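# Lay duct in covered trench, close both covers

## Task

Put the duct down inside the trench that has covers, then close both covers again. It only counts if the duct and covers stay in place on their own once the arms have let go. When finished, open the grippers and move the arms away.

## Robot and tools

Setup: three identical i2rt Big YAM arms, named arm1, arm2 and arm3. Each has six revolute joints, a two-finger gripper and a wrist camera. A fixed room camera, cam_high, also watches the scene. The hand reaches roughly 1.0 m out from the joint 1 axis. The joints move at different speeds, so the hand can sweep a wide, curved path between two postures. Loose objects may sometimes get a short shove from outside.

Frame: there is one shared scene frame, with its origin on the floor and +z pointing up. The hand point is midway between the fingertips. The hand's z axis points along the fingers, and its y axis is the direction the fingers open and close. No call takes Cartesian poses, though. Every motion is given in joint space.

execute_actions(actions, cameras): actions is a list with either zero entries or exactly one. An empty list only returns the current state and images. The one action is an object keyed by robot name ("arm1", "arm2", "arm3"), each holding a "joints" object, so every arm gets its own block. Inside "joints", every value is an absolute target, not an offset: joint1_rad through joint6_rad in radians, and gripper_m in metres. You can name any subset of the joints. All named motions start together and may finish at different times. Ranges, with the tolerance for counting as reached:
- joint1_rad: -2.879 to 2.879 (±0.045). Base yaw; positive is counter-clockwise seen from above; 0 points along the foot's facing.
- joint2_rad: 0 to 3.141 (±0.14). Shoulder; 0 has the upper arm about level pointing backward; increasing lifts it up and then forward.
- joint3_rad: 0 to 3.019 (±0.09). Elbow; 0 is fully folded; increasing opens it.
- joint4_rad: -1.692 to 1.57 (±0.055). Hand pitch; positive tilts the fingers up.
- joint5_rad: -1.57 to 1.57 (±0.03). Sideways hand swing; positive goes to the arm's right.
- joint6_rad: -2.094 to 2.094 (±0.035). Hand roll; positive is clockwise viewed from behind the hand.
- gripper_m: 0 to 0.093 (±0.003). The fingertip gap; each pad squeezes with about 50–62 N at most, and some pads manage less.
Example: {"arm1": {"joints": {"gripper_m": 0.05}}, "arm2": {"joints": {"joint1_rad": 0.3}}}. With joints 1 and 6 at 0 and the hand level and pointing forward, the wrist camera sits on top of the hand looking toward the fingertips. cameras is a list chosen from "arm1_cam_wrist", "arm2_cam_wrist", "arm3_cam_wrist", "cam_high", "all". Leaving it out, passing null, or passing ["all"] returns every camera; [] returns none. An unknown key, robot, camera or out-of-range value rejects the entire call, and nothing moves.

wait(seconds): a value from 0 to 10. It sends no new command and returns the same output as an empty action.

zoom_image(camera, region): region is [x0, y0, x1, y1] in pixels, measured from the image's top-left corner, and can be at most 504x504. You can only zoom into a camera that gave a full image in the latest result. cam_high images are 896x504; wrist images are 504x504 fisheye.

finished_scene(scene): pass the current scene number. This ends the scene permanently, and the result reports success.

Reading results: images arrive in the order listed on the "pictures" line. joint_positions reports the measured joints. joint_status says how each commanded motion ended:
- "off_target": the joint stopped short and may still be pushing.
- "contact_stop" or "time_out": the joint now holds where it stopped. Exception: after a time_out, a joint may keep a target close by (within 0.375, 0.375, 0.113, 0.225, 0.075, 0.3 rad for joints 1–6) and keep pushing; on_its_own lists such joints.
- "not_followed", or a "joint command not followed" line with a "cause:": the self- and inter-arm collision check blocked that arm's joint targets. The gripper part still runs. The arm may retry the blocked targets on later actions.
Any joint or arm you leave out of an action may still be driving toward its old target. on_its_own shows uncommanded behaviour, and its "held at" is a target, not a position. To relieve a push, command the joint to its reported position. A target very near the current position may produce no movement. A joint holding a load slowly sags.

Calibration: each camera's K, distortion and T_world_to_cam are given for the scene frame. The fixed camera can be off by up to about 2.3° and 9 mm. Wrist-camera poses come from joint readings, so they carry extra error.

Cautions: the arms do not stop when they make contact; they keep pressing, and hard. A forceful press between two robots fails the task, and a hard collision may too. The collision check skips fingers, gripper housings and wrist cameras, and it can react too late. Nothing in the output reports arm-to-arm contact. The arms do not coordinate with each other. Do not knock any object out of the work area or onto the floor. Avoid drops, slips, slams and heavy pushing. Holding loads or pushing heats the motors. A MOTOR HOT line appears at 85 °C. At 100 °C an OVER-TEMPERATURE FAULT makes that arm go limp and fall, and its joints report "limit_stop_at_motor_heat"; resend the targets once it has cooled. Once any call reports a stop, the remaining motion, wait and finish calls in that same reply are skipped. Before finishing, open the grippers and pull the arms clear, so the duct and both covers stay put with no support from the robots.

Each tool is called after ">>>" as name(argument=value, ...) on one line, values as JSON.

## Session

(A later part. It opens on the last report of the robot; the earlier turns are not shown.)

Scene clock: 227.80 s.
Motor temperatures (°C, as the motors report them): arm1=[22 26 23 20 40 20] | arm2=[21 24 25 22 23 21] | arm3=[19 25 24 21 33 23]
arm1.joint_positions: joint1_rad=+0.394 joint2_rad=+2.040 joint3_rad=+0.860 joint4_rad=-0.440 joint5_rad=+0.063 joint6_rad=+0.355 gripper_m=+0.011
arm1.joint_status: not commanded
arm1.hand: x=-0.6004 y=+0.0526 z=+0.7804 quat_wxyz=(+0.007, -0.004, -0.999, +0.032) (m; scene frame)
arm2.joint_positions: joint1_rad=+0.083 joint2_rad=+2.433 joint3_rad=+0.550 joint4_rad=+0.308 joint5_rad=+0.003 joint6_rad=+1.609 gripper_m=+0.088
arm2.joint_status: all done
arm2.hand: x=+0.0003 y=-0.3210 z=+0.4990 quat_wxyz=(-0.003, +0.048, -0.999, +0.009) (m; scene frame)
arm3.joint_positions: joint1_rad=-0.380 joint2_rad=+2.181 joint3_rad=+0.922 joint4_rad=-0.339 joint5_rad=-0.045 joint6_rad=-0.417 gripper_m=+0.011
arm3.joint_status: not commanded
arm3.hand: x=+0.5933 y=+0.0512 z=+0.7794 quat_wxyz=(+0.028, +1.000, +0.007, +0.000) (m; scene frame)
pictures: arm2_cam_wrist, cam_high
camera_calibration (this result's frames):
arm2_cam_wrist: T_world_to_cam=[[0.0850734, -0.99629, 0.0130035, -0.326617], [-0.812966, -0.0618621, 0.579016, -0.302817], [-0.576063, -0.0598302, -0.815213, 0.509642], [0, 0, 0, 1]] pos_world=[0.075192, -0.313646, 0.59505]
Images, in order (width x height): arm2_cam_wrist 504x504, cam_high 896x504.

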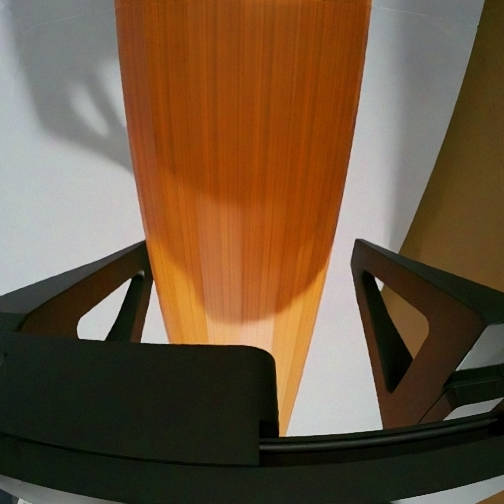

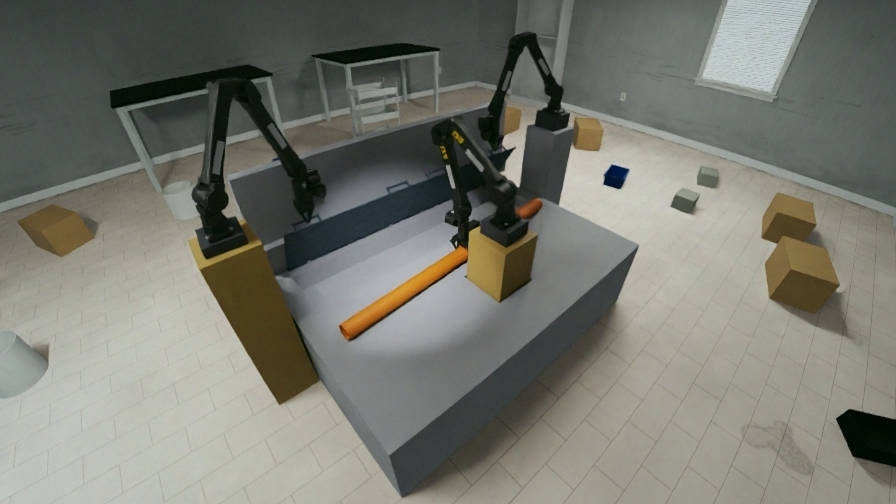

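>>> execute_actions(actions=[{"arm2":{"joints":{"joint2_rad":2.46,"joint3_rad":0.56,"joint4_rad":0.335}}}], cameras=[])

>>> execute_actions(actions=[{"arm2":{"joints":{"gripper_m":0.0}}}], cameras=[])

>>> execute_actions(actions=[{"arm2":{"joints":{"joint2_rad":2.139,"joint3_rad":0.435,"joint4_rad":0.133}}}], cameras=["cam_high"])

>>> execute_actions(actions=[{"arm2":{"joints":{"joint1_rad":0.045,"joint2_rad":2.11,"joint3_rad":0.715,"joint4_rad":-0.176,"joint6_rad":1.66}}}], cameras=[])

>>> execute_actions(actions=[{"arm2":{"joints":{"joint1_rad":0.02,"joint2_rad":2.202,"joint3_rad":1.033,"joint4_rad":-0.40,"joint6_rad":1.64}}}])

Scene clock: 238.57 s.
Motor temperatures (°C, as the motors report them): arm1=[22 26 23 20 41 20] | arm2=[21 24 25 22 23 21] | arm3=[19 25 24 21 33 23]
arm1.joint_positions: joint1_rad=+0.394 joint2_rad=+2.040 joint3_rad=+0.860 joint4_rad=-0.440 joint5_rad=+0.063 joint6_rad=+0.355 gripper_m=+0.011
arm1.joint_status: not commanded
arm1.hand: x=-0.6004 y=+0.0526 z=+0.7804 quat_wxyz=(+0.007, -0.004, -0.999, +0.032) (m; scene frame)
arm2.joint_positions: joint1_rad=+0.083 joint2_rad=+2.447 joint3_rad=+0.561 joint4_rad=+0.325 joint5_rad=+0.003 joint6_rad=+1.610 gripper_m=+0.088
arm2.joint_status: all done
arm2.hand: x=-0.0004 y=-0.3161 z=+0.4947 quat_wxyz=(-0.002, +0.047, -0.999, +0.002) (m; scene frame)
arm3.joint_positions: joint1_rad=-0.380 joint2_rad=+2.181 joint3_rad=+0.922 joint4_rad=-0.339 joint5_rad=-0.045 joint6_rad=-0.417 gripper_m=+0.011
arm3.joint_status: not commanded
arm3.hand: x=+0.5933 y=+0.0512 z=+0.7794 quat_wxyz=(+0.028, +1.000, +0.007, +0.000) (m; scene frame)
pictures: none
No camera images: the call's "cameras" was empty. Leave "cameras" out to get every camera's image.

Scene clock: 239.27 s.
Motor temperatures (°C, as the motors report them): arm1=[22 26 23 20 41 20] | arm2=[21 24 25 22 23 21] | arm3=[19 25 24 21 33 23]
arm1.joint_positions: joint1_rad=+0.394 joint2_rad=+2.040 joint3_rad=+0.860 joint4_rad=-0.440 joint5_rad=+0.063 joint6_rad=+0.355 gripper_m=+0.011
arm1.joint_status: not commanded
arm1.hand: x=-0.6004 y=+0.0526 z=+0.7804 quat_wxyz=(+0.007, -0.004, -0.999, +0.032) (m; scene frame)
arm2.joint_positions: joint1_rad=+0.083 joint2_rad=+2.447 joint3_rad=+0.566 joint4_rad=+0.332 joint5_rad=+0.003 joint6_rad=+1.612 gripper_m=+0.074
arm2.joint_status: gripper_m off_target (ended at +0.074, target +0.000)
arm2.hand: x=-0.0010 y=-0.3115 z=+0.4941 quat_wxyz=(-0.001, +0.047, -0.999, -0.004) (m; scene frame)
arm3.joint_positions: joint1_rad=-0.380 joint2_rad=+2.181 joint3_rad=+0.922 joint4_rad=-0.339 joint5_rad=-0.045 joint6_rad=-0.417 gripper_m=+0.011
arm3.joint_status: not commanded
arm3.hand: x=+0.5933 y=+0.0512 z=+0.7794 quat_wxyz=(+0.028, +1.000, +0.007, +0.000) (m; scene frame)
pictures: none
No camera images: the call's "cameras" was empty. Leave "cameras" out to get every camera's image.

Scene clock: 240.50 s.
Motor temperatures (°C, as the motors report them): arm1=[22 26 23 20 41 20] | arm2=[21 24 25 22 23 20] | arm3=[19 25 24 21 33 23]
arm1.joint_positions: joint1_rad=+0.394 joint2_rad=+2.040 joint3_rad=+0.860 joint4_rad=-0.440 joint5_rad=+0.063 joint6_rad=+0.355 gripper_m=+0.011
arm1.joint_status: not commanded
arm1.hand: x=-0.6004 y=+0.0526 z=+0.7804 quat_wxyz=(+0.007, -0.004, -0.999, +0.032) (m; scene frame)
arm2.joint_positions: joint1_rad=+0.083 joint2_rad=+2.181 joint3_rad=+0.454 joint4_rad=+0.143 joint5_rad=+0.003 joint6_rad=+1.613 gripper_m=+0.074
arm2.joint_status: all done
arm2.hand: x=+0.0006 y=-0.3236 z=+0.5619 quat_wxyz=(-0.003, +0.046, -0.999, +0.014) (m; scene frame)
arm3.joint_positions: joint1_rad=-0.380 joint2_rad=+2.181 joint3_rad=+0.922 joint4_rad=-0.339 joint5_rad=-0.045 joint6_rad=-0.417 gripper_m=+0.011
arm3.joint_status: not commanded
arm3.hand: x=+0.5933 y=+0.0512 z=+0.7794 quat_wxyz=(+0.028, +1.000, +0.007, +0.000) (m; scene frame)
pictures: cam_high
Images, in order (width x height): cam_high 896x504.

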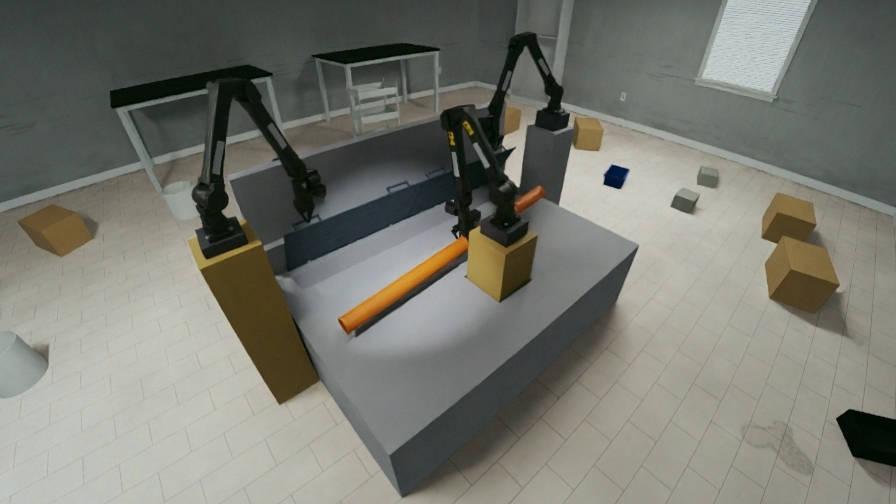

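Scene clock: 241.80 s.
Motor temperatures (°C, as the motors report them): arm1=[22 26 23 20 41 20] | arm2=[21 24 25 22 23 20] | arm3=[19 25 24 21 33 23]
arm1.joint_positions: joint1_rad=+0.394 joint2_rad=+2.040 joint3_rad=+0.860 joint4_rad=-0.440 joint5_rad=+0.063 joint6_rad=+0.355 gripper_m=+0.011
arm1.joint_status: not commanded
arm1.hand: x=-0.6004 y=+0.0526 z=+0.7804 quat_wxyz=(+0.007, -0.004, -0.999, +0.032) (m; scene frame)
arm2.joint_positions: joint1_rad=+0.052 joint2_rad=+2.169 joint3_rad=+0.710 joint4_rad=-0.161 joint5_rad=+0.003 joint6_rad=+1.665 gripper_m=+0.074
arm2.joint_status: all done
arm2.hand: x=-0.0016 y=-0.2331 z=+0.5618 quat_wxyz=(-0.005, +0.004, -0.999, +0.032) (m; scene frame)
arm3.joint_positions: joint1_rad=-0.380 joint2_rad=+2.181 joint3_rad=+0.922 joint4_rad=-0.339 joint5_rad=-0.045 joint6_rad=-0.417 gripper_m=+0.011
arm3.joint_status: not commanded
arm3.hand: x=+0.5933 y=+0.0512 z=+0.7794 quat_wxyz=(+0.028, +1.000, +0.007, +0.000) (m; scene frame)
pictures: none
No camera images: the call's "cameras" was empty. Leave "cameras" out to get every camera's image.

Scene clock: 243.17 s.
Motor temperatures (°C, as the motors report them): arm1=[22 26 23 20 41 20] | arm2=[21 24 25 22 23 20] | arm3=[19 25 24 21 33 23]
arm1.joint_positions: joint1_rad=+0.394 joint2_rad=+2.040 joint3_rad=+0.860 joint4_rad=-0.440 joint5_rad=+0.063 joint6_rad=+0.355 gripper_m=+0.011
arm1.joint_status: not commanded
arm1.hand: x=-0.6004 y=+0.0526 z=+0.7804 quat_wxyz=(+0.007, -0.004, -0.999, +0.032) (m; scene frame)
arm2.joint_positions: joint1_rad=+0.027 joint2_rad=+2.263 joint3_rad=+1.020 joint4_rad=-0.381 joint5_rad=+0.003 joint6_rad=+1.648 gripper_m=+0.074
arm2.joint_status: all done
arm2.hand: x=-0.0014 y=-0.1292 z=+0.5517 quat_wxyz=(-0.005, +0.000, -0.999, +0.034) (m; scene frame)
arm3.joint_positions: joint1_rad=-0.380 joint2_rad=+2.181 joint3_rad=+0.922 joint4_rad=-0.339 joint5_rad=-0.045 joint6_rad=-0.417 gripper_m=+0.011
arm3.joint_status: not commanded
arm3.hand: x=+0.5933 y=+0.0512 z=+0.7794 quat_wxyz=(+0.028, +1.000, +0.007, +0.000) (m; scene frame)
pictures: arm1_cam_wrist, arm2_cam_wrist, arm3_cam_wrist, cam_high
camera_calibration (this result's frames):
arm1_cam_wrist: T_world_to_cam=[[-0.00847398, -0.998031, 0.0621455, -0.00178951], [-0.797783, 0.0442169, 0.601322, -0.94209], [-0.602886, -0.044483, -0.796586, 0.38865], [0, 0, 0, 1]] pos_world=[-0.517287, 0.0571587, 0.876204]
arm2_cam_wrist: T_world_to_cam=[[-0.0100316, -0.997997, 0.0624586, -0.163782], [-0.818065, 0.0441105, 0.573431, -0.30615], [-0.575038, -0.0453428, -0.816869, 0.565924], [0, 0, 0, 1]] pos_world=[0.0733338, -0.124289, 0.648071]
arm3_cam_wrist: T_world_to_cam=[[-0.0389295, 0.997876, -0.0522303, 0.0087009], [0.812128, 0.06205, 0.580171, -0.928065], [0.58218, -0.0198319, -0.812818, 0.412067], [0, 0, 0, 1]] pos_world=[0.514149, 0.0570761, 0.873826]
Images, in order (width x height): arm1_cam_wrist 504x504, arm2_cam_wrist 504x504, arm3_cam_wrist 504x504, cam_high 896x504.

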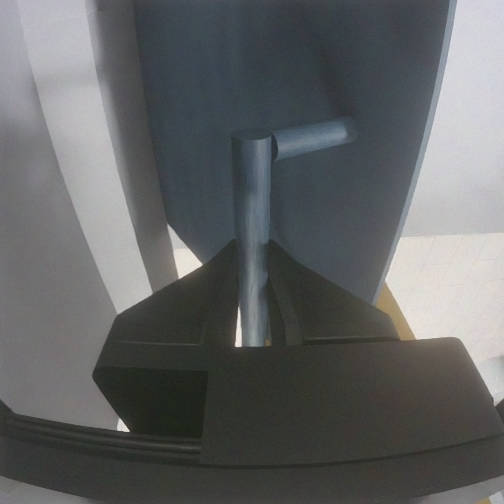

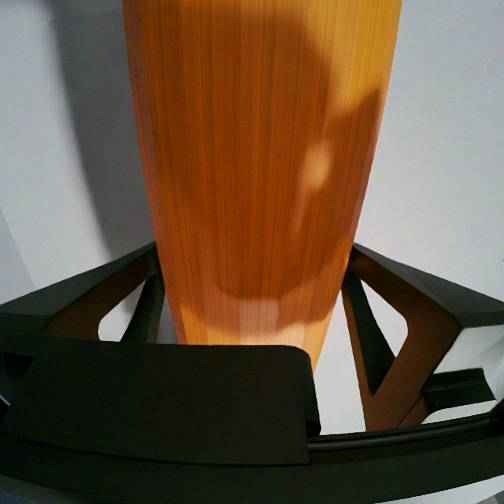

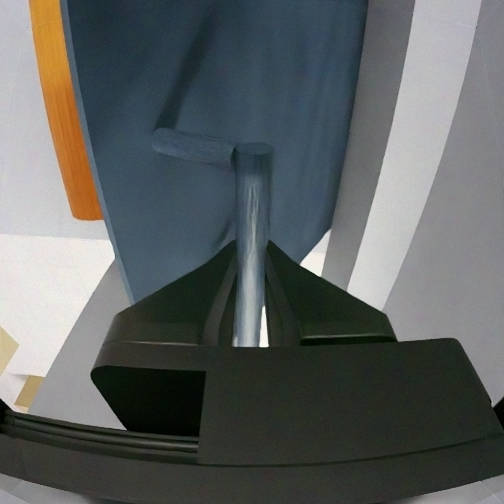

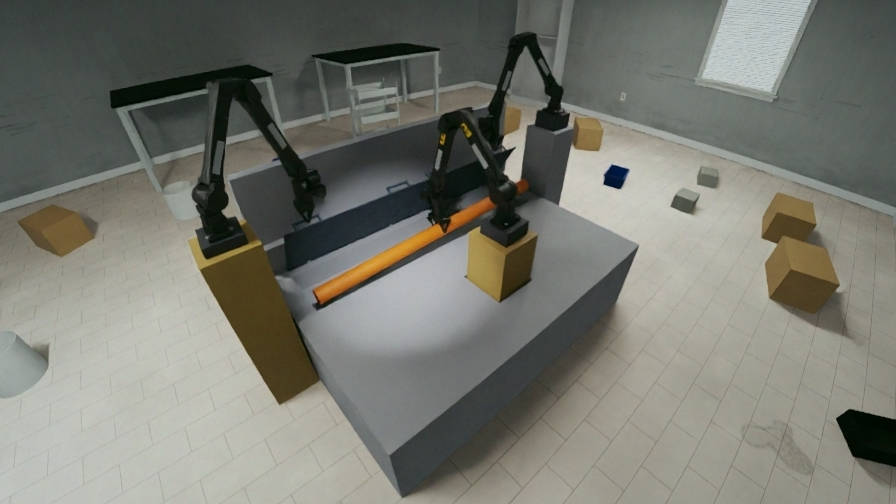

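>>> execute_actions(actions=[{"arm2":{"joints":{"joint1_rad":-0.025,"joint2_rad":2.386,"joint3_rad":1.207,"joint4_rad":-0.35,"joint6_rad":1.60}}}], cameras=["cam_high"])

>>> zoom_image(camera="cam_high", region=[250,140,600,340])

Scene clock: 250.33 s.
Motor temperatures (°C, as the motors report them): arm1=[22 26 23 20 42 20] | arm2=[21 26 25 22 23 20] | arm3=[19 25 24 21 33 23]
arm1.joint_positions: joint1_rad=+0.394 joint2_rad=+2.040 joint3_rad=+0.860 joint4_rad=-0.440 joint5_rad=+0.063 joint6_rad=+0.355 gripper_m=+0.011
arm1.joint_status: not commanded
arm1.hand: x=-0.6004 y=+0.0526 z=+0.7804 quat_wxyz=(+0.007, -0.004, -0.999, +0.032) (m; scene frame)
arm2.joint_positions: joint1_rad=-0.025 joint2_rad=+2.454 joint3_rad=+1.188 joint4_rad=-0.343 joint5_rad=+0.003 joint6_rad=+1.608 gripper_m=+0.074
arm2.joint_status: all done
arm2.hand: x=+0.0196 y=-0.0918 z=+0.4883 quat_wxyz=(-0.003, -0.006, -1.000, +0.026) (m; scene frame)
arm3.joint_positions: joint1_rad=-0.380 joint2_rad=+2.181 joint3_rad=+0.922 joint4_rad=-0.339 joint5_rad=-0.045 joint6_rad=-0.417 gripper_m=+0.011
arm3.joint_status: not commanded
arm3.hand: x=+0.5933 y=+0.0512 z=+0.7794 quat_wxyz=(+0.028, +1.000, +0.007, +0.000) (m; scene frame)
pictures: cam_high
Images, in order (width x height): cam_high 896x504.

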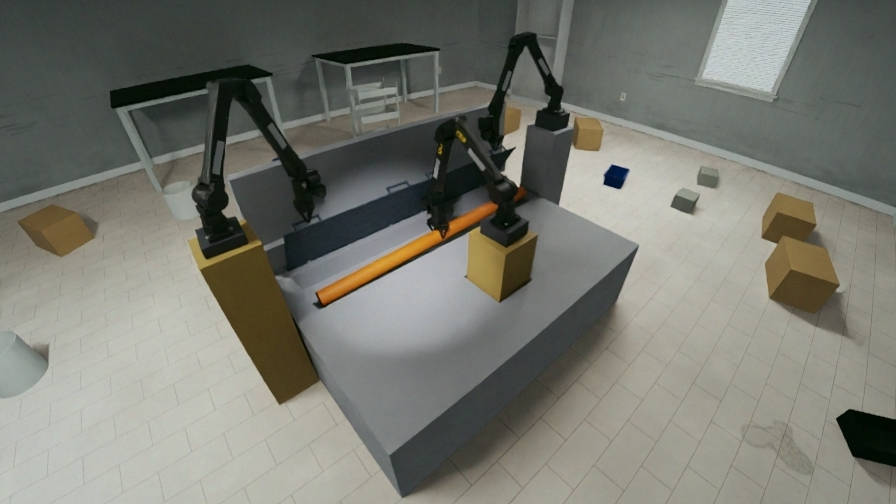

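Region (250, 140, 600, 340) of cam_high's 896x504 image, scaled by 1.440, with more detail than that image has; it fills the top 288 rows of this view, and the rest is white.

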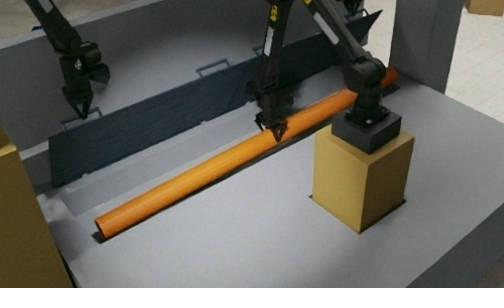

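>>> execute_actions(actions=[{"arm2":{"joints":{"joint2_rad":2.53,"joint3_rad":1.278,"joint4_rad":-0.27}}}], cameras=["cam_high"])

>>> zoom_image(camera="cam_high", region=[250,140,600,340])

Scene clock: 255.27 s.
Motor temperatures (°C, as the motors report them): arm1=[22 26 24 20 42 20] | arm2=[21 27 25 22 23 20] | arm3=[19 25 24 21 34 23]
arm1.joint_positions: joint1_rad=+0.394 joint2_rad=+2.040 joint3_rad=+0.860 joint4_rad=-0.440 joint5_rad=+0.063 joint6_rad=+0.355 gripper_m=+0.011
arm1.joint_status: not commanded
arm1.hand: x=-0.6004 y=+0.0526 z=+0.7804 quat_wxyz=(+0.007, -0.004, -0.999, +0.032) (m; scene frame)
arm2.joint_positions: joint1_rad=-0.025 joint2_rad=+2.600 joint3_rad=+1.263 joint4_rad=-0.265 joint5_rad=+0.003 joint6_rad=+1.608 gripper_m=+0.074
arm2.joint_status: all done
arm2.hand: x=+0.0198 y=-0.0934 z=+0.4300 quat_wxyz=(-0.003, -0.005, -1.000, +0.023) (m; scene frame)
arm3.joint_positions: joint1_rad=-0.380 joint2_rad=+2.181 joint3_rad=+0.922 joint4_rad=-0.339 joint5_rad=-0.045 joint6_rad=-0.417 gripper_m=+0.011
arm3.joint_status: not commanded
arm3.hand: x=+0.5933 y=+0.0512 z=+0.7794 quat_wxyz=(+0.028, +1.000, +0.007, +0.000) (m; scene frame)
pictures: cam_high
Images, in order (width x height): cam_high 896x504.

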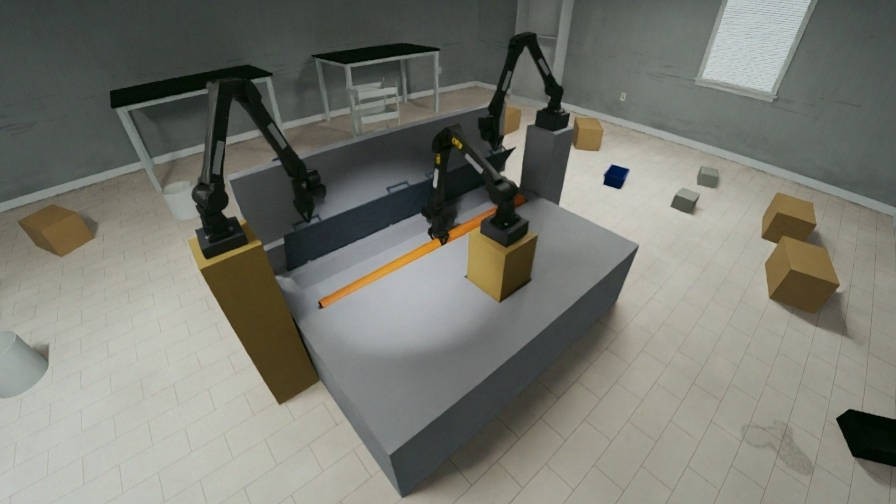

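Region (250, 140, 600, 340) of cam_high's 896x504 image, scaled by 1.440, with more detail than that image has; it fills the top 288 rows of this view, and the rest is white.

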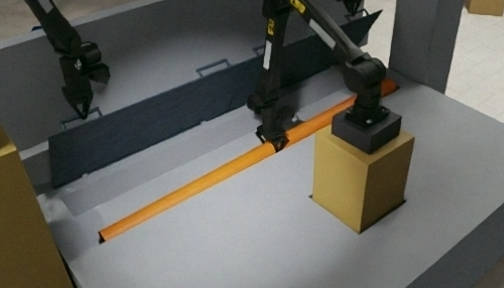

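>>> execute_actions(actions=[{"arm2":{"joints":{"joint2_rad":2.656,"joint3_rad":1.357,"joint4_rad":-0.225}}}], cameras=["cam_high"])

>>> zoom_image(camera="cam_high", region=[250,140,600,340])

Scene clock: 262.03 s.
Motor temperatures (°C, as the motors report them): arm1=[22 26 24 20 42 20] | arm2=[21 28 25 22 23 20] | arm3=[19 25 24 21 34 23]
arm1.joint_positions: joint1_rad=+0.394 joint2_rad=+2.040 joint3_rad=+0.860 joint4_rad=-0.440 joint5_rad=+0.063 joint6_rad=+0.355 gripper_m=+0.011
arm1.joint_status: not commanded
arm1.hand: x=-0.6004 y=+0.0526 z=+0.7804 quat_wxyz=(+0.007, -0.004, -0.999, +0.032) (m; scene frame)
arm2.joint_positions: joint1_rad=-0.025 joint2_rad=+2.704 joint3_rad=+1.350 joint4_rad=-0.223 joint5_rad=+0.000 joint6_rad=+1.599 gripper_m=+0.074
arm2.joint_status: all done
arm2.hand: x=+0.0192 y=-0.0814 z=+0.3901 quat_wxyz=(-0.002, -0.001, -1.000, +0.010) (m; scene frame)
arm3.joint_positions: joint1_rad=-0.380 joint2_rad=+2.181 joint3_rad=+0.922 joint4_rad=-0.339 joint5_rad=-0.045 joint6_rad=-0.417 gripper_m=+0.011
arm3.joint_status: not commanded
arm3.hand: x=+0.5933 y=+0.0512 z=+0.7794 quat_wxyz=(+0.028, +1.000, +0.007, +0.000) (m; scene frame)
pictures: cam_high
Images, in order (width x height): cam_high 896x504.

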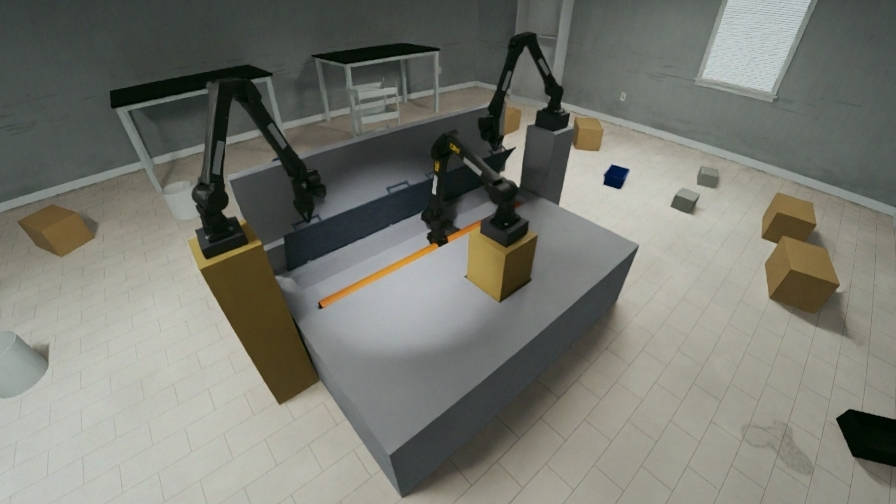

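Region (250, 140, 600, 340) of cam_high's 896x504 image, scaled by 1.440, with more detail than that image has; it fills the top 288 rows of this view, and the rest is white.

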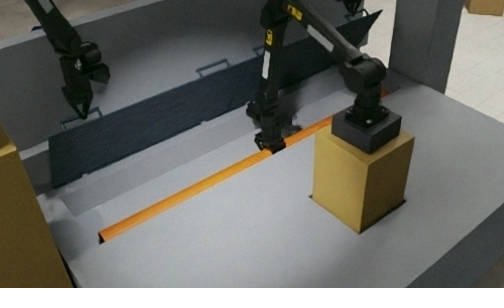

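>>> execute_actions(actions=[{"arm2":{"joints":{"joint2_rad":2.70,"joint3_rad":1.36}}}], cameras=[])

>>> execute_actions(actions=[{"arm2":{"joints":{"gripper_m":0.093}}}], cameras=[])

>>> execute_actions(actions=[{"arm2":{"joints":{"joint2_rad":2.45,"joint3_rad":1.2,"joint4_rad":-0.32}}}], cameras=[])

>>> execute_actions(actions=[{"arm2":{"joints":{"joint2_rad":2.1,"joint3_rad":0.8,"joint4_rad":-0.27}}}], cameras=[])

>>> execute_actions(actions=[{"arm2":{"joints":{"joint2_rad":1.0,"joint3_rad":0.6,"joint4_rad":-0.6,"joint6_rad":0}},"arm1":{"joints":{"joint1_rad":0.19,"joint2_rad":2.16,"joint3_rad":0.845,"joint4_rad":-0.272,"joint6_rad":0.15}},"arm3":{"joints":{"joint1_rad":-0.20,"joint2_rad":2.30,"joint3_rad":0.90,"joint4_rad":-0.18,"joint6_rad":-0.22}}}], cameras=["arm2_cam_wrist","cam_high"])

>>> execute_actions(actions=[{"arm1":{"joints":{"joint1_rad":0.0,"joint2_rad":2.30,"joint3_rad":0.875,"joint4_rad":-0.15,"joint6_rad":-0.04}},"arm3":{"joints":{"joint1_rad":-0.02,"joint2_rad":2.435,"joint3_rad":0.92,"joint4_rad":-0.06,"joint6_rad":-0.03}}}], cameras=[])

>>> execute_actions(actions=[{"arm1":{"joints":{"joint1_rad":-0.14,"joint2_rad":2.5,"joint3_rad":0.98,"joint4_rad":-0.06,"joint6_rad":-0.18}},"arm3":{"joints":{"joint1_rad":0.12,"joint2_rad":2.645,"joint3_rad":1.045,"joint4_rad":0.03,"joint6_rad":0.115}}}], cameras=[])

>>> execute_actions(actions=[{"arm1":{"joints":{"joint1_rad":-0.20,"joint2_rad":2.68,"joint3_rad":1.11,"joint4_rad":-0.01,"joint6_rad":-0.23}},"arm3":{"joints":{"joint1_rad":0.185,"joint2_rad":2.82,"joint3_rad":1.2,"joint4_rad":0.05,"joint6_rad":0.18}}}], cameras=[])

>>> execute_actions(actions=[{"arm1":{"joints":{"joint1_rad":-0.222,"joint2_rad":2.81,"joint3_rad":1.215,"joint4_rad":0.018,"joint6_rad":-0.25}},"arm3":{"joints":{"joint1_rad":0.205,"joint2_rad":2.95,"joint3_rad":1.312,"joint4_rad":0.069,"joint6_rad":0.205}}}], cameras=["cam_high"])

Scene clock: 278.60 s.
Motor temperatures (°C, as the motors report them): arm1=[22 26 24 20 43 20] | arm2=[21 29 25 22 23 20] | arm3=[19 26 24 21 34 23]
arm1.joint_positions: joint1_rad=+0.394 joint2_rad=+2.040 joint3_rad=+0.860 joint4_rad=-0.440 joint5_rad=+0.063 joint6_rad=+0.355 gripper_m=+0.011
arm1.joint_status: not commanded
arm1.hand: x=-0.6004 y=+0.0526 z=+0.7804 quat_wxyz=(+0.007, -0.004, -0.999, +0.032) (m; scene frame)
arm2.joint_positions: joint1_rad=-0.025 joint2_rad=+2.706 joint3_rad=+1.350 joint4_rad=-0.223 joint5_rad=+0.000 joint6_rad=+1.599 gripper_m=+0.074
arm2.joint_status: all done
arm2.hand: x=+0.0192 y=-0.0824 z=+0.3893 quat_wxyz=(-0.002, -0.001, -1.000, +0.011) (m; scene frame)
arm3.joint_positions: joint1_rad=-0.380 joint2_rad=+2.181 joint3_rad=+0.922 joint4_rad=-0.339 joint5_rad=-0.045 joint6_rad=-0.417 gripper_m=+0.011
arm3.joint_status: not commanded
arm3.hand: x=+0.5933 y=+0.0512 z=+0.7794 quat_wxyz=(+0.028, +1.000, +0.007, +0.000) (m; scene frame)
pictures: none
No camera images: the call's "cameras" was empty. Leave "cameras" out to get every camera's image.

Scene clock: 279.30 s.
Motor temperatures (°C, as the motors report them): arm1=[22 26 24 20 43 20] | arm2=[21 29 25 22 23 20] | arm3=[19 26 24 21 34 23]
arm1.joint_positions: joint1_rad=+0.394 joint2_rad=+2.040 joint3_rad=+0.860 joint4_rad=-0.440 joint5_rad=+0.063 joint6_rad=+0.355 gripper_m=+0.011
arm1.joint_status: not commanded
arm1.hand: x=-0.6004 y=+0.0526 z=+0.7804 quat_wxyz=(+0.007, -0.004, -0.999, +0.032) (m; scene frame)
arm2.joint_positions: joint1_rad=-0.025 joint2_rad=+2.706 joint3_rad=+1.351 joint4_rad=-0.223 joint5_rad=+0.000 joint6_rad=+1.599 gripper_m=+0.093
arm2.joint_status: all done
arm2.hand: x=+0.0192 y=-0.0819 z=+0.3893 quat_wxyz=(-0.002, -0.001, -1.000, +0.011) (m; scene frame)
arm3.joint_positions: joint1_rad=-0.380 joint2_rad=+2.181 joint3_rad=+0.922 joint4_rad=-0.339 joint5_rad=-0.045 joint6_rad=-0.417 gripper_m=+0.011
arm3.joint_status: not commanded
arm3.hand: x=+0.5933 y=+0.0512 z=+0.7794 quat_wxyz=(+0.028, +1.000, +0.007, +0.000) (m; scene frame)
pictures: none
No camera images: the call's "cameras" was empty. Leave "cameras" out to get every camera's image.

Scene clock: 280.40 s.
Motor temperatures (°C, as the motors report them): arm1=[22 26 24 20 43 20] | arm2=[21 29 25 22 23 20] | arm3=[19 26 24 21 34 23]
arm1.joint_positions: joint1_rad=+0.394 joint2_rad=+2.040 joint3_rad=+0.860 joint4_rad=-0.440 joint5_rad=+0.063 joint6_rad=+0.355 gripper_m=+0.011
arm1.joint_status: not commanded
arm1.hand: x=-0.6004 y=+0.0526 z=+0.7804 quat_wxyz=(+0.007, -0.004, -0.999, +0.032) (m; scene frame)
arm2.joint_positions: joint1_rad=-0.025 joint2_rad=+2.456 joint3_rad=+1.200 joint4_rad=-0.308 joint5_rad=+0.001 joint6_rad=+1.604 gripper_m=+0.093
arm2.joint_status: all done
arm2.hand: x=+0.0190 y=-0.0763 z=+0.4883 quat_wxyz=(-0.002, -0.004, -1.000, +0.004) (m; scene frame)
arm3.joint_positions: joint1_rad=-0.380 joint2_rad=+2.181 joint3_rad=+0.922 joint4_rad=-0.339 joint5_rad=-0.045 joint6_rad=-0.417 gripper_m=+0.011
arm3.joint_status: not commanded
arm3.hand: x=+0.5933 y=+0.0512 z=+0.7794 quat_wxyz=(+0.028, +1.000, +0.007, +0.000) (m; scene frame)
pictures: none
No camera images: the call's "cameras" was empty. Leave "cameras" out to get every camera's image.

Scene clock: 281.60 s.
Motor temperatures (°C, as the motors report them): arm1=[22 26 24 20 43 20] | arm2=[21 29 25 22 23 20] | arm3=[19 26 24 21 34 23]
arm1.joint_positions: joint1_rad=+0.394 joint2_rad=+2.040 joint3_rad=+0.860 joint4_rad=-0.440 joint5_rad=+0.063 joint6_rad=+0.355 gripper_m=+0.011
arm1.joint_status: not commanded
arm1.hand: x=-0.6004 y=+0.0526 z=+0.7804 quat_wxyz=(+0.007, -0.004, -0.999, +0.032) (m; scene frame)
arm2.joint_positions: joint1_rad=-0.025 joint2_rad=+2.104 joint3_rad=+0.801 joint4_rad=-0.284 joint5_rad=+0.001 joint6_rad=+1.604 gripper_m=+0.093
arm2.joint_status: all done
arm2.hand: x=+0.0215 y=-0.1834 z=+0.5889 quat_wxyz=(-0.002, -0.004, -1.000, +0.016) (m; scene frame)
arm3.joint_positions: joint1_rad=-0.380 joint2_rad=+2.181 joint3_rad=+0.922 joint4_rad=-0.339 joint5_rad=-0.045 joint6_rad=-0.417 gripper_m=+0.011
arm3.joint_status: not commanded
arm3.hand: x=+0.5933 y=+0.0512 z=+0.7794 quat_wxyz=(+0.028, +1.000, +0.007, +0.000) (m; scene frame)
pictures: none
No camera images: the call's "cameras" was empty. Leave "cameras" out to get every camera's image.

Scene clock: 283.77 s.
Motor temperatures (°C, as the motors report them): arm1=[22 27 23 20 43 20] | arm2=[21 28 25 22 23 20] | arm3=[19 26 24 21 34 23]
arm1.joint_positions: joint1_rad=+0.128 joint2_rad=+2.201 joint3_rad=+0.844 joint4_rad=-0.259 joint5_rad=+0.049 joint6_rad=+0.111 gripper_m=+0.011
arm1.joint_status: joint1_rad time_out (moved -0.266 of -0.204); joint6_rad time_out (moved -0.244 of -0.205); the others done
arm1.on_its_own: joint1_rad reads +0.128 and still pushes toward +0.190 since a time_out; joint6_rad reads +0.111 and still pushes toward +0.150 since a time_out
arm1.hand: x=-0.5990 y=-0.0469 z=+0.7176 quat_wxyz=(+0.016, -0.015, -1.000, +0.021) (m; scene frame)
arm2.joint_positions: joint1_rad=-0.025 joint2_rad=+1.006 joint3_rad=+0.589 joint4_rad=-0.586 joint5_rad=+0.001 joint6_rad=+0.011 gripper_m=+0.093
arm2.joint_status: all done
arm2.hand: x=+0.0210 y=-0.1902 z=+0.9062 quat_wxyz=(-0.191, +0.685, -0.675, -0.196) (m; scene frame)
arm3.joint_positions: joint1_rad=-0.138 joint2_rad=+2.337 joint3_rad=+0.903 joint4_rad=-0.167 joint5_rad=-0.038 joint6_rad=-0.198 gripper_m=+0.011
arm3.joint_status: joint1_rad time_out (moved +0.243 of +0.180); the others done
arm3.on_its_own: joint1_rad reads -0.138 and still pushes toward -0.200 since a time_out
arm3.hand: x=+0.5939 y=-0.0467 z=+0.7193 quat_wxyz=(+0.024, +1.000, +0.018, +0.008) (m; scene frame)
pictures: arm2_cam_wrist, cam_high
camera_calibration (this result's frames):
arm2_cam_wrist: T_world_to_cam=[[0.999865, 0.00974844, -0.0132186, -0.00750005], [0.0106317, -0.997596, 0.0684805, -0.246286], [-0.0125192, -0.0686118, -0.997565, 1.01308], [0, 0, 0, 1]] pos_world=[0.0228005, -0.176111, 1.02738]
Images, in order (width x height): arm2_cam_wrist 504x504, cam_high 896x504.

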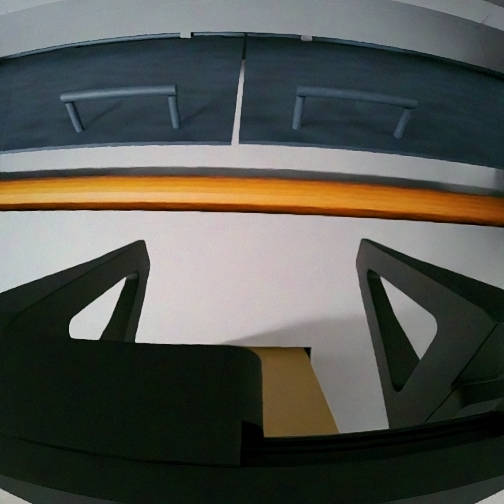

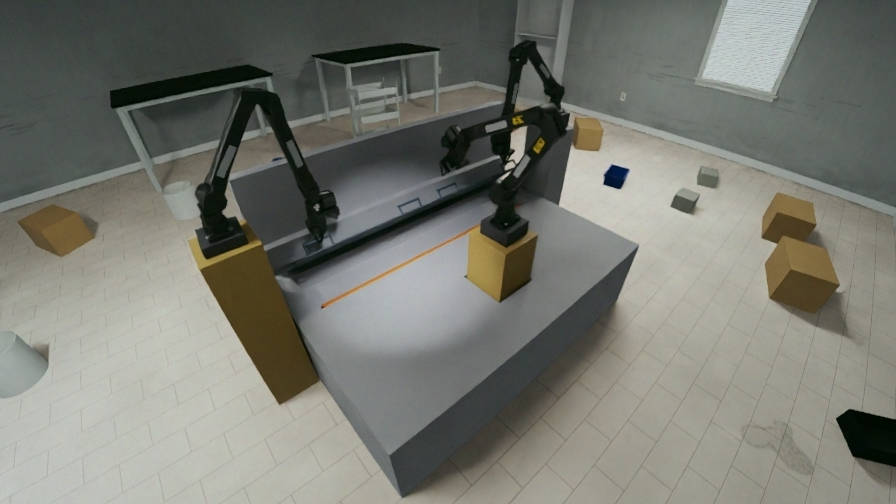

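not run: a stop came earlier in this reply.

not run: a stop came earlier in this reply.

not run: a stop came earlier in this reply.

not run: a stop came earlier in this reply.

>>> execute_actions(actions=[{"arm1":{"joints":{"joint1_rad":-0.03,"joint2_rad":2.30,"joint3_rad":0.875,"joint4_rad":-0.15,"joint6_rad":-0.06}},"arm3":{"joints":{"joint1_rad":0.01,"joint2_rad":2.435,"joint3_rad":0.92,"joint4_rad":-0.06,"joint6_rad":-0.01}}}], cameras=[])

>>> execute_actions(actions=[{"arm1":{"joints":{"joint1_rad":-0.15,"joint2_rad":2.5,"joint3_rad":0.98,"joint4_rad":-0.06,"joint6_rad":-0.19}},"arm3":{"joints":{"joint1_rad":0.135,"joint2_rad":2.645,"joint3_rad":1.045,"joint4_rad":0.03,"joint6_rad":0.125}}}], cameras=[])

>>> execute_actions(actions=[{"arm1":{"joints":{"joint1_rad":-0.20,"joint2_rad":2.68,"joint3_rad":1.11,"joint4_rad":-0.01,"joint6_rad":-0.23}},"arm3":{"joints":{"joint1_rad":0.185,"joint2_rad":2.82,"joint3_rad":1.2,"joint4_rad":0.05,"joint6_rad":0.18}}}], cameras=[])

>>> execute_actions(actions=[{"arm1":{"joints":{"joint1_rad":-0.222,"joint2_rad":2.81,"joint3_rad":1.215,"joint4_rad":0.018,"joint6_rad":-0.25}},"arm3":{"joints":{"joint1_rad":0.205,"joint2_rad":2.95,"joint3_rad":1.312,"joint4_rad":0.069,"joint6_rad":0.205}}}], cameras=[])

>>> execute_actions(actions=[{"arm1":{"joints":{"gripper_m":0.05}},"arm3":{"joints":{"gripper_m":0.05}}}], cameras=[])

>>> execute_actions(actions=[{"arm1":{"joints":{"joint2_rad":2.40,"joint3_rad":0.975,"joint4_rad":-0.144}},"arm3":{"joints":{"joint2_rad":2.533,"joint3_rad":1.044,"joint4_rad":-0.08}}}], cameras=["cam_high"])

Scene clock: 293.97 s.
Motor temperatures (°C, as the motors report them): arm1=[22 27 23 20 42 20] | arm2=[21 26 28 22 23 20] | arm3=[20 26 24 21 34 23]
arm1.joint_positions: joint1_rad=-0.049 joint2_rad=+2.377 joint3_rad=+0.900 joint4_rad=-0.125 joint5_rad=+0.009 joint6_rad=-0.078 gripper_m=+0.011
arm1.joint_status: all done
arm1.hand: x=-0.5988 y=-0.1048 z=+0.6569 quat_wxyz=(+0.011, -0.010, -1.000, -0.003) (m; scene frame)
arm2.joint_positions: joint1_rad=-0.025 joint2_rad=+1.006 joint3_rad=+0.589 joint4_rad=-0.586 joint5_rad=+0.001 joint6_rad=+0.011 gripper_m=+0.093
arm2.joint_status: not commanded
arm2.hand: x=+0.0210 y=-0.1902 z=+0.9062 quat_wxyz=(-0.191, +0.686, -0.675, -0.196) (m; scene frame)
arm3.joint_positions: joint1_rad=+0.023 joint2_rad=+2.493 joint3_rad=+0.948 joint4_rad=-0.032 joint5_rad=-0.002 joint6_rad=-0.014 gripper_m=+0.011
arm3.joint_status: all done
arm3.hand: x=+0.5949 y=-0.1013 z=+0.6647 quat_wxyz=(+0.003, +1.000, +0.007, +0.000) (m; scene frame)
pictures: none
No camera images: the call's "cameras" was empty. Leave "cameras" out to get every camera's image.

Scene clock: 294.93 s.
Motor temperatures (°C, as the motors report them): arm1=[22 27 23 20 41 20] | arm2=[21 26 28 22 23 20] | arm3=[20 26 24 21 33 23]
arm1.joint_positions: joint1_rad=-0.163 joint2_rad=+2.576 joint3_rad=+1.017 joint4_rad=-0.035 joint5_rad=-0.002 joint6_rad=-0.198 gripper_m=+0.011
arm1.joint_status: all done
arm1.hand: x=-0.5982 y=-0.1449 z=+0.5871 quat_wxyz=(+0.006, -0.006, -1.000, -0.009) (m; scene frame)
arm2.joint_positions: joint1_rad=-0.025 joint2_rad=+1.006 joint3_rad=+0.589 joint4_rad=-0.586 joint5_rad=+0.001 joint6_rad=+0.011 gripper_m=+0.093
arm2.joint_status: not commanded
arm2.hand: x=+0.0210 y=-0.1902 z=+0.9062 quat_wxyz=(-0.191, +0.686, -0.675, -0.196) (m; scene frame)
arm3.joint_positions: joint1_rad=+0.142 joint2_rad=+2.702 joint3_rad=+1.079 joint4_rad=+0.056 joint5_rad=+0.003 joint6_rad=+0.114 gripper_m=+0.011
arm3.joint_status: all done
arm3.hand: x=+0.5954 y=-0.1454 z=+0.5903 quat_wxyz=(+0.001, +1.000, +0.003, -0.005) (m; scene frame)
pictures: none
No camera images: the call's "cameras" was empty. Leave "cameras" out to get every camera's image.

Scene clock: 295.93 s.
Motor temperatures (°C, as the motors report them): arm1=[22 27 23 20 41 20] | arm2=[21 26 28 22 23 20] | arm3=[20 26 24 21 33 23]
arm1.joint_positions: joint1_rad=-0.212 joint2_rad=+2.750 joint3_rad=+1.149 joint4_rad=+0.013 joint5_rad=+0.005 joint6_rad=-0.244 gripper_m=+0.011
arm1.joint_status: all done
arm1.hand: x=-0.5973 y=-0.1645 z=+0.5233 quat_wxyz=(+0.004, -0.008, -1.000, -0.006) (m; scene frame)
arm2.joint_positions: joint1_rad=-0.025 joint2_rad=+1.006 joint3_rad=+0.589 joint4_rad=-0.586 joint5_rad=+0.001 joint6_rad=+0.011 gripper_m=+0.093
arm2.joint_status: not commanded
arm2.hand: x=+0.0210 y=-0.1902 z=+0.9062 quat_wxyz=(-0.191, +0.686, -0.675, -0.196) (m; scene frame)
arm3.joint_positions: joint1_rad=+0.191 joint2_rad=+2.871 joint3_rad=+1.228 joint4_rad=+0.071 joint5_rad=-0.001 joint6_rad=+0.168 gripper_m=+0.011
arm3.joint_status: all done
arm3.hand: x=+0.5951 y=-0.1650 z=+0.5268 quat_wxyz=(+0.003, +1.000, +0.000, -0.003) (m; scene frame)
pictures: none
No camera images: the call's "cameras" was empty. Leave "cameras" out to get every camera's image.

Scene clock: 296.63 s.
Motor temperatures (°C, as the motors report them): arm1=[22 27 23 20 41 20] | arm2=[21 26 28 22 23 20] | arm3=[20 26 24 21 33 23]
arm1.joint_positions: joint1_rad=-0.223 joint2_rad=+2.805 joint3_rad=+1.199 joint4_rad=+0.015 joint5_rad=+0.000 joint6_rad=-0.258 gripper_m=+0.011
arm1.joint_status: all done
arm1.hand: x=-0.5962 y=-0.1683 z=+0.5027 quat_wxyz=(+0.004, -0.007, -1.000, -0.008) (m; scene frame)
arm2.joint_positions: joint1_rad=-0.025 joint2_rad=+1.006 joint3_rad=+0.589 joint4_rad=-0.586 joint5_rad=+0.001 joint6_rad=+0.011 gripper_m=+0.093
arm2.joint_status: not commanded
arm2.hand: x=+0.0210 y=-0.1902 z=+0.9062 quat_wxyz=(-0.191, +0.686, -0.675, -0.196) (m; scene frame)
arm3.joint_positions: joint1_rad=+0.203 joint2_rad=+2.931 joint3_rad=+1.289 joint4_rad=+0.067 joint5_rad=+0.002 joint6_rad=+0.189 gripper_m=+0.011
arm3.joint_status: all done
arm3.hand: x=+0.5947 y=-0.1691 z=+0.5038 quat_wxyz=(+0.001, +1.000, -0.004, -0.001) (m; scene frame)
pictures: none
No camera images: the call's "cameras" was empty. Leave "cameras" out to get every camera's image.

Scene clock: 297.23 s.
Motor temperatures (°C, as the motors report them): arm1=[22 27 23 20 41 20] | arm2=[21 26 28 22 23 20] | arm3=[20 26 24 21 33 23]
arm1.joint_positions: joint1_rad=-0.223 joint2_rad=+2.805 joint3_rad=+1.213 joint4_rad=+0.015 joint5_rad=+0.000 joint6_rad=-0.258 gripper_m=+0.050
arm1.joint_status: all done
arm1.hand: x=-0.5881 y=-0.1706 z=+0.5023 quat_wxyz=(-0.002, -0.007, -1.000, -0.006) (m; scene frame)
arm2.joint_positions: joint1_rad=-0.025 joint2_rad=+1.006 joint3_rad=+0.589 joint4_rad=-0.586 joint5_rad=+0.001 joint6_rad=+0.011 gripper_m=+0.093
arm2.joint_status: not commanded
arm2.hand: x=+0.0210 y=-0.1902 z=+0.9062 quat_wxyz=(-0.191, +0.686, -0.675, -0.196) (m; scene frame)
arm3.joint_positions: joint1_rad=+0.203 joint2_rad=+2.932 joint3_rad=+1.307 joint4_rad=+0.067 joint5_rad=+0.002 joint6_rad=+0.192 gripper_m=+0.050
arm3.joint_status: all done
arm3.hand: x=+0.5841 y=-0.1711 z=+0.5031 quat_wxyz=(+0.003, +1.000, -0.006, -0.010) (m; scene frame)
pictures: none
No camera images: the call's "cameras" was empty. Leave "cameras" out to get every camera's image.

Scene clock: 298.63 s.
Motor temperatures (°C, as the motors report them): arm1=[22 27 23 20 40 20] | arm2=[21 26 28 22 23 20] | arm3=[20 26 24 21 32 23]
arm1.joint_positions: joint1_rad=-0.223 joint2_rad=+2.395 joint3_rad=+0.976 joint4_rad=-0.143 joint5_rad=+0.000 joint6_rad=-0.258 gripper_m=+0.050
arm1.joint_status: all done
arm1.hand: x=-0.5765 y=-0.1760 z=+0.6531 quat_wxyz=(-0.009, -0.007, -1.000, -0.004) (m; scene frame)
arm2.joint_positions: joint1_rad=-0.025 joint2_rad=+1.006 joint3_rad=+0.589 joint4_rad=-0.586 joint5_rad=+0.001 joint6_rad=+0.011 gripper_m=+0.093
arm2.joint_status: not commanded
arm2.hand: x=+0.0210 y=-0.1902 z=+0.9062 quat_wxyz=(-0.191, +0.686, -0.675, -0.196) (m; scene frame)
arm3.joint_positions: joint1_rad=+0.203 joint2_rad=+2.509 joint3_rad=+1.050 joint4_rad=-0.080 joint5_rad=+0.002 joint6_rad=+0.193 gripper_m=+0.050
arm3.joint_status: all done
arm3.hand: x=+0.5568 y=-0.1755 z=+0.6621 quat_wxyz=(+0.004, +1.000, -0.006, -0.019) (m; scene frame)
pictures: cam_high
Images, in order (width x height): cam_high 896x504.

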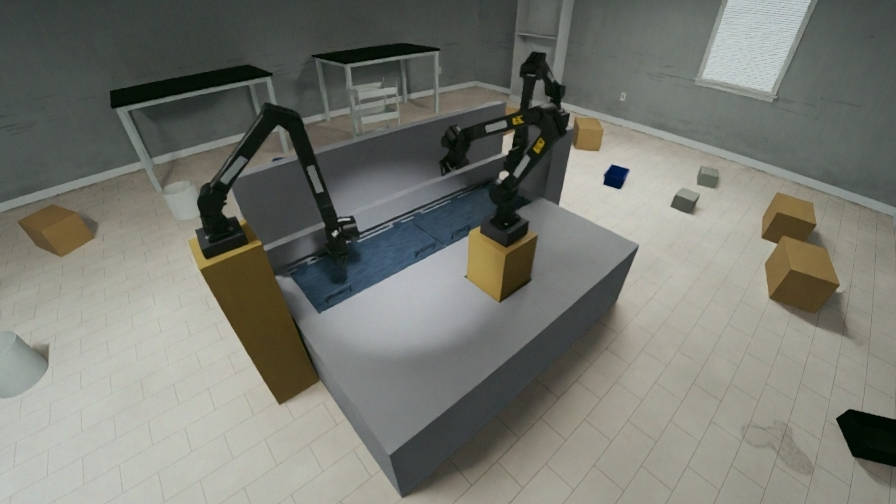

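>>> finished_scene(scene=1)

The scene is finished: the task was done.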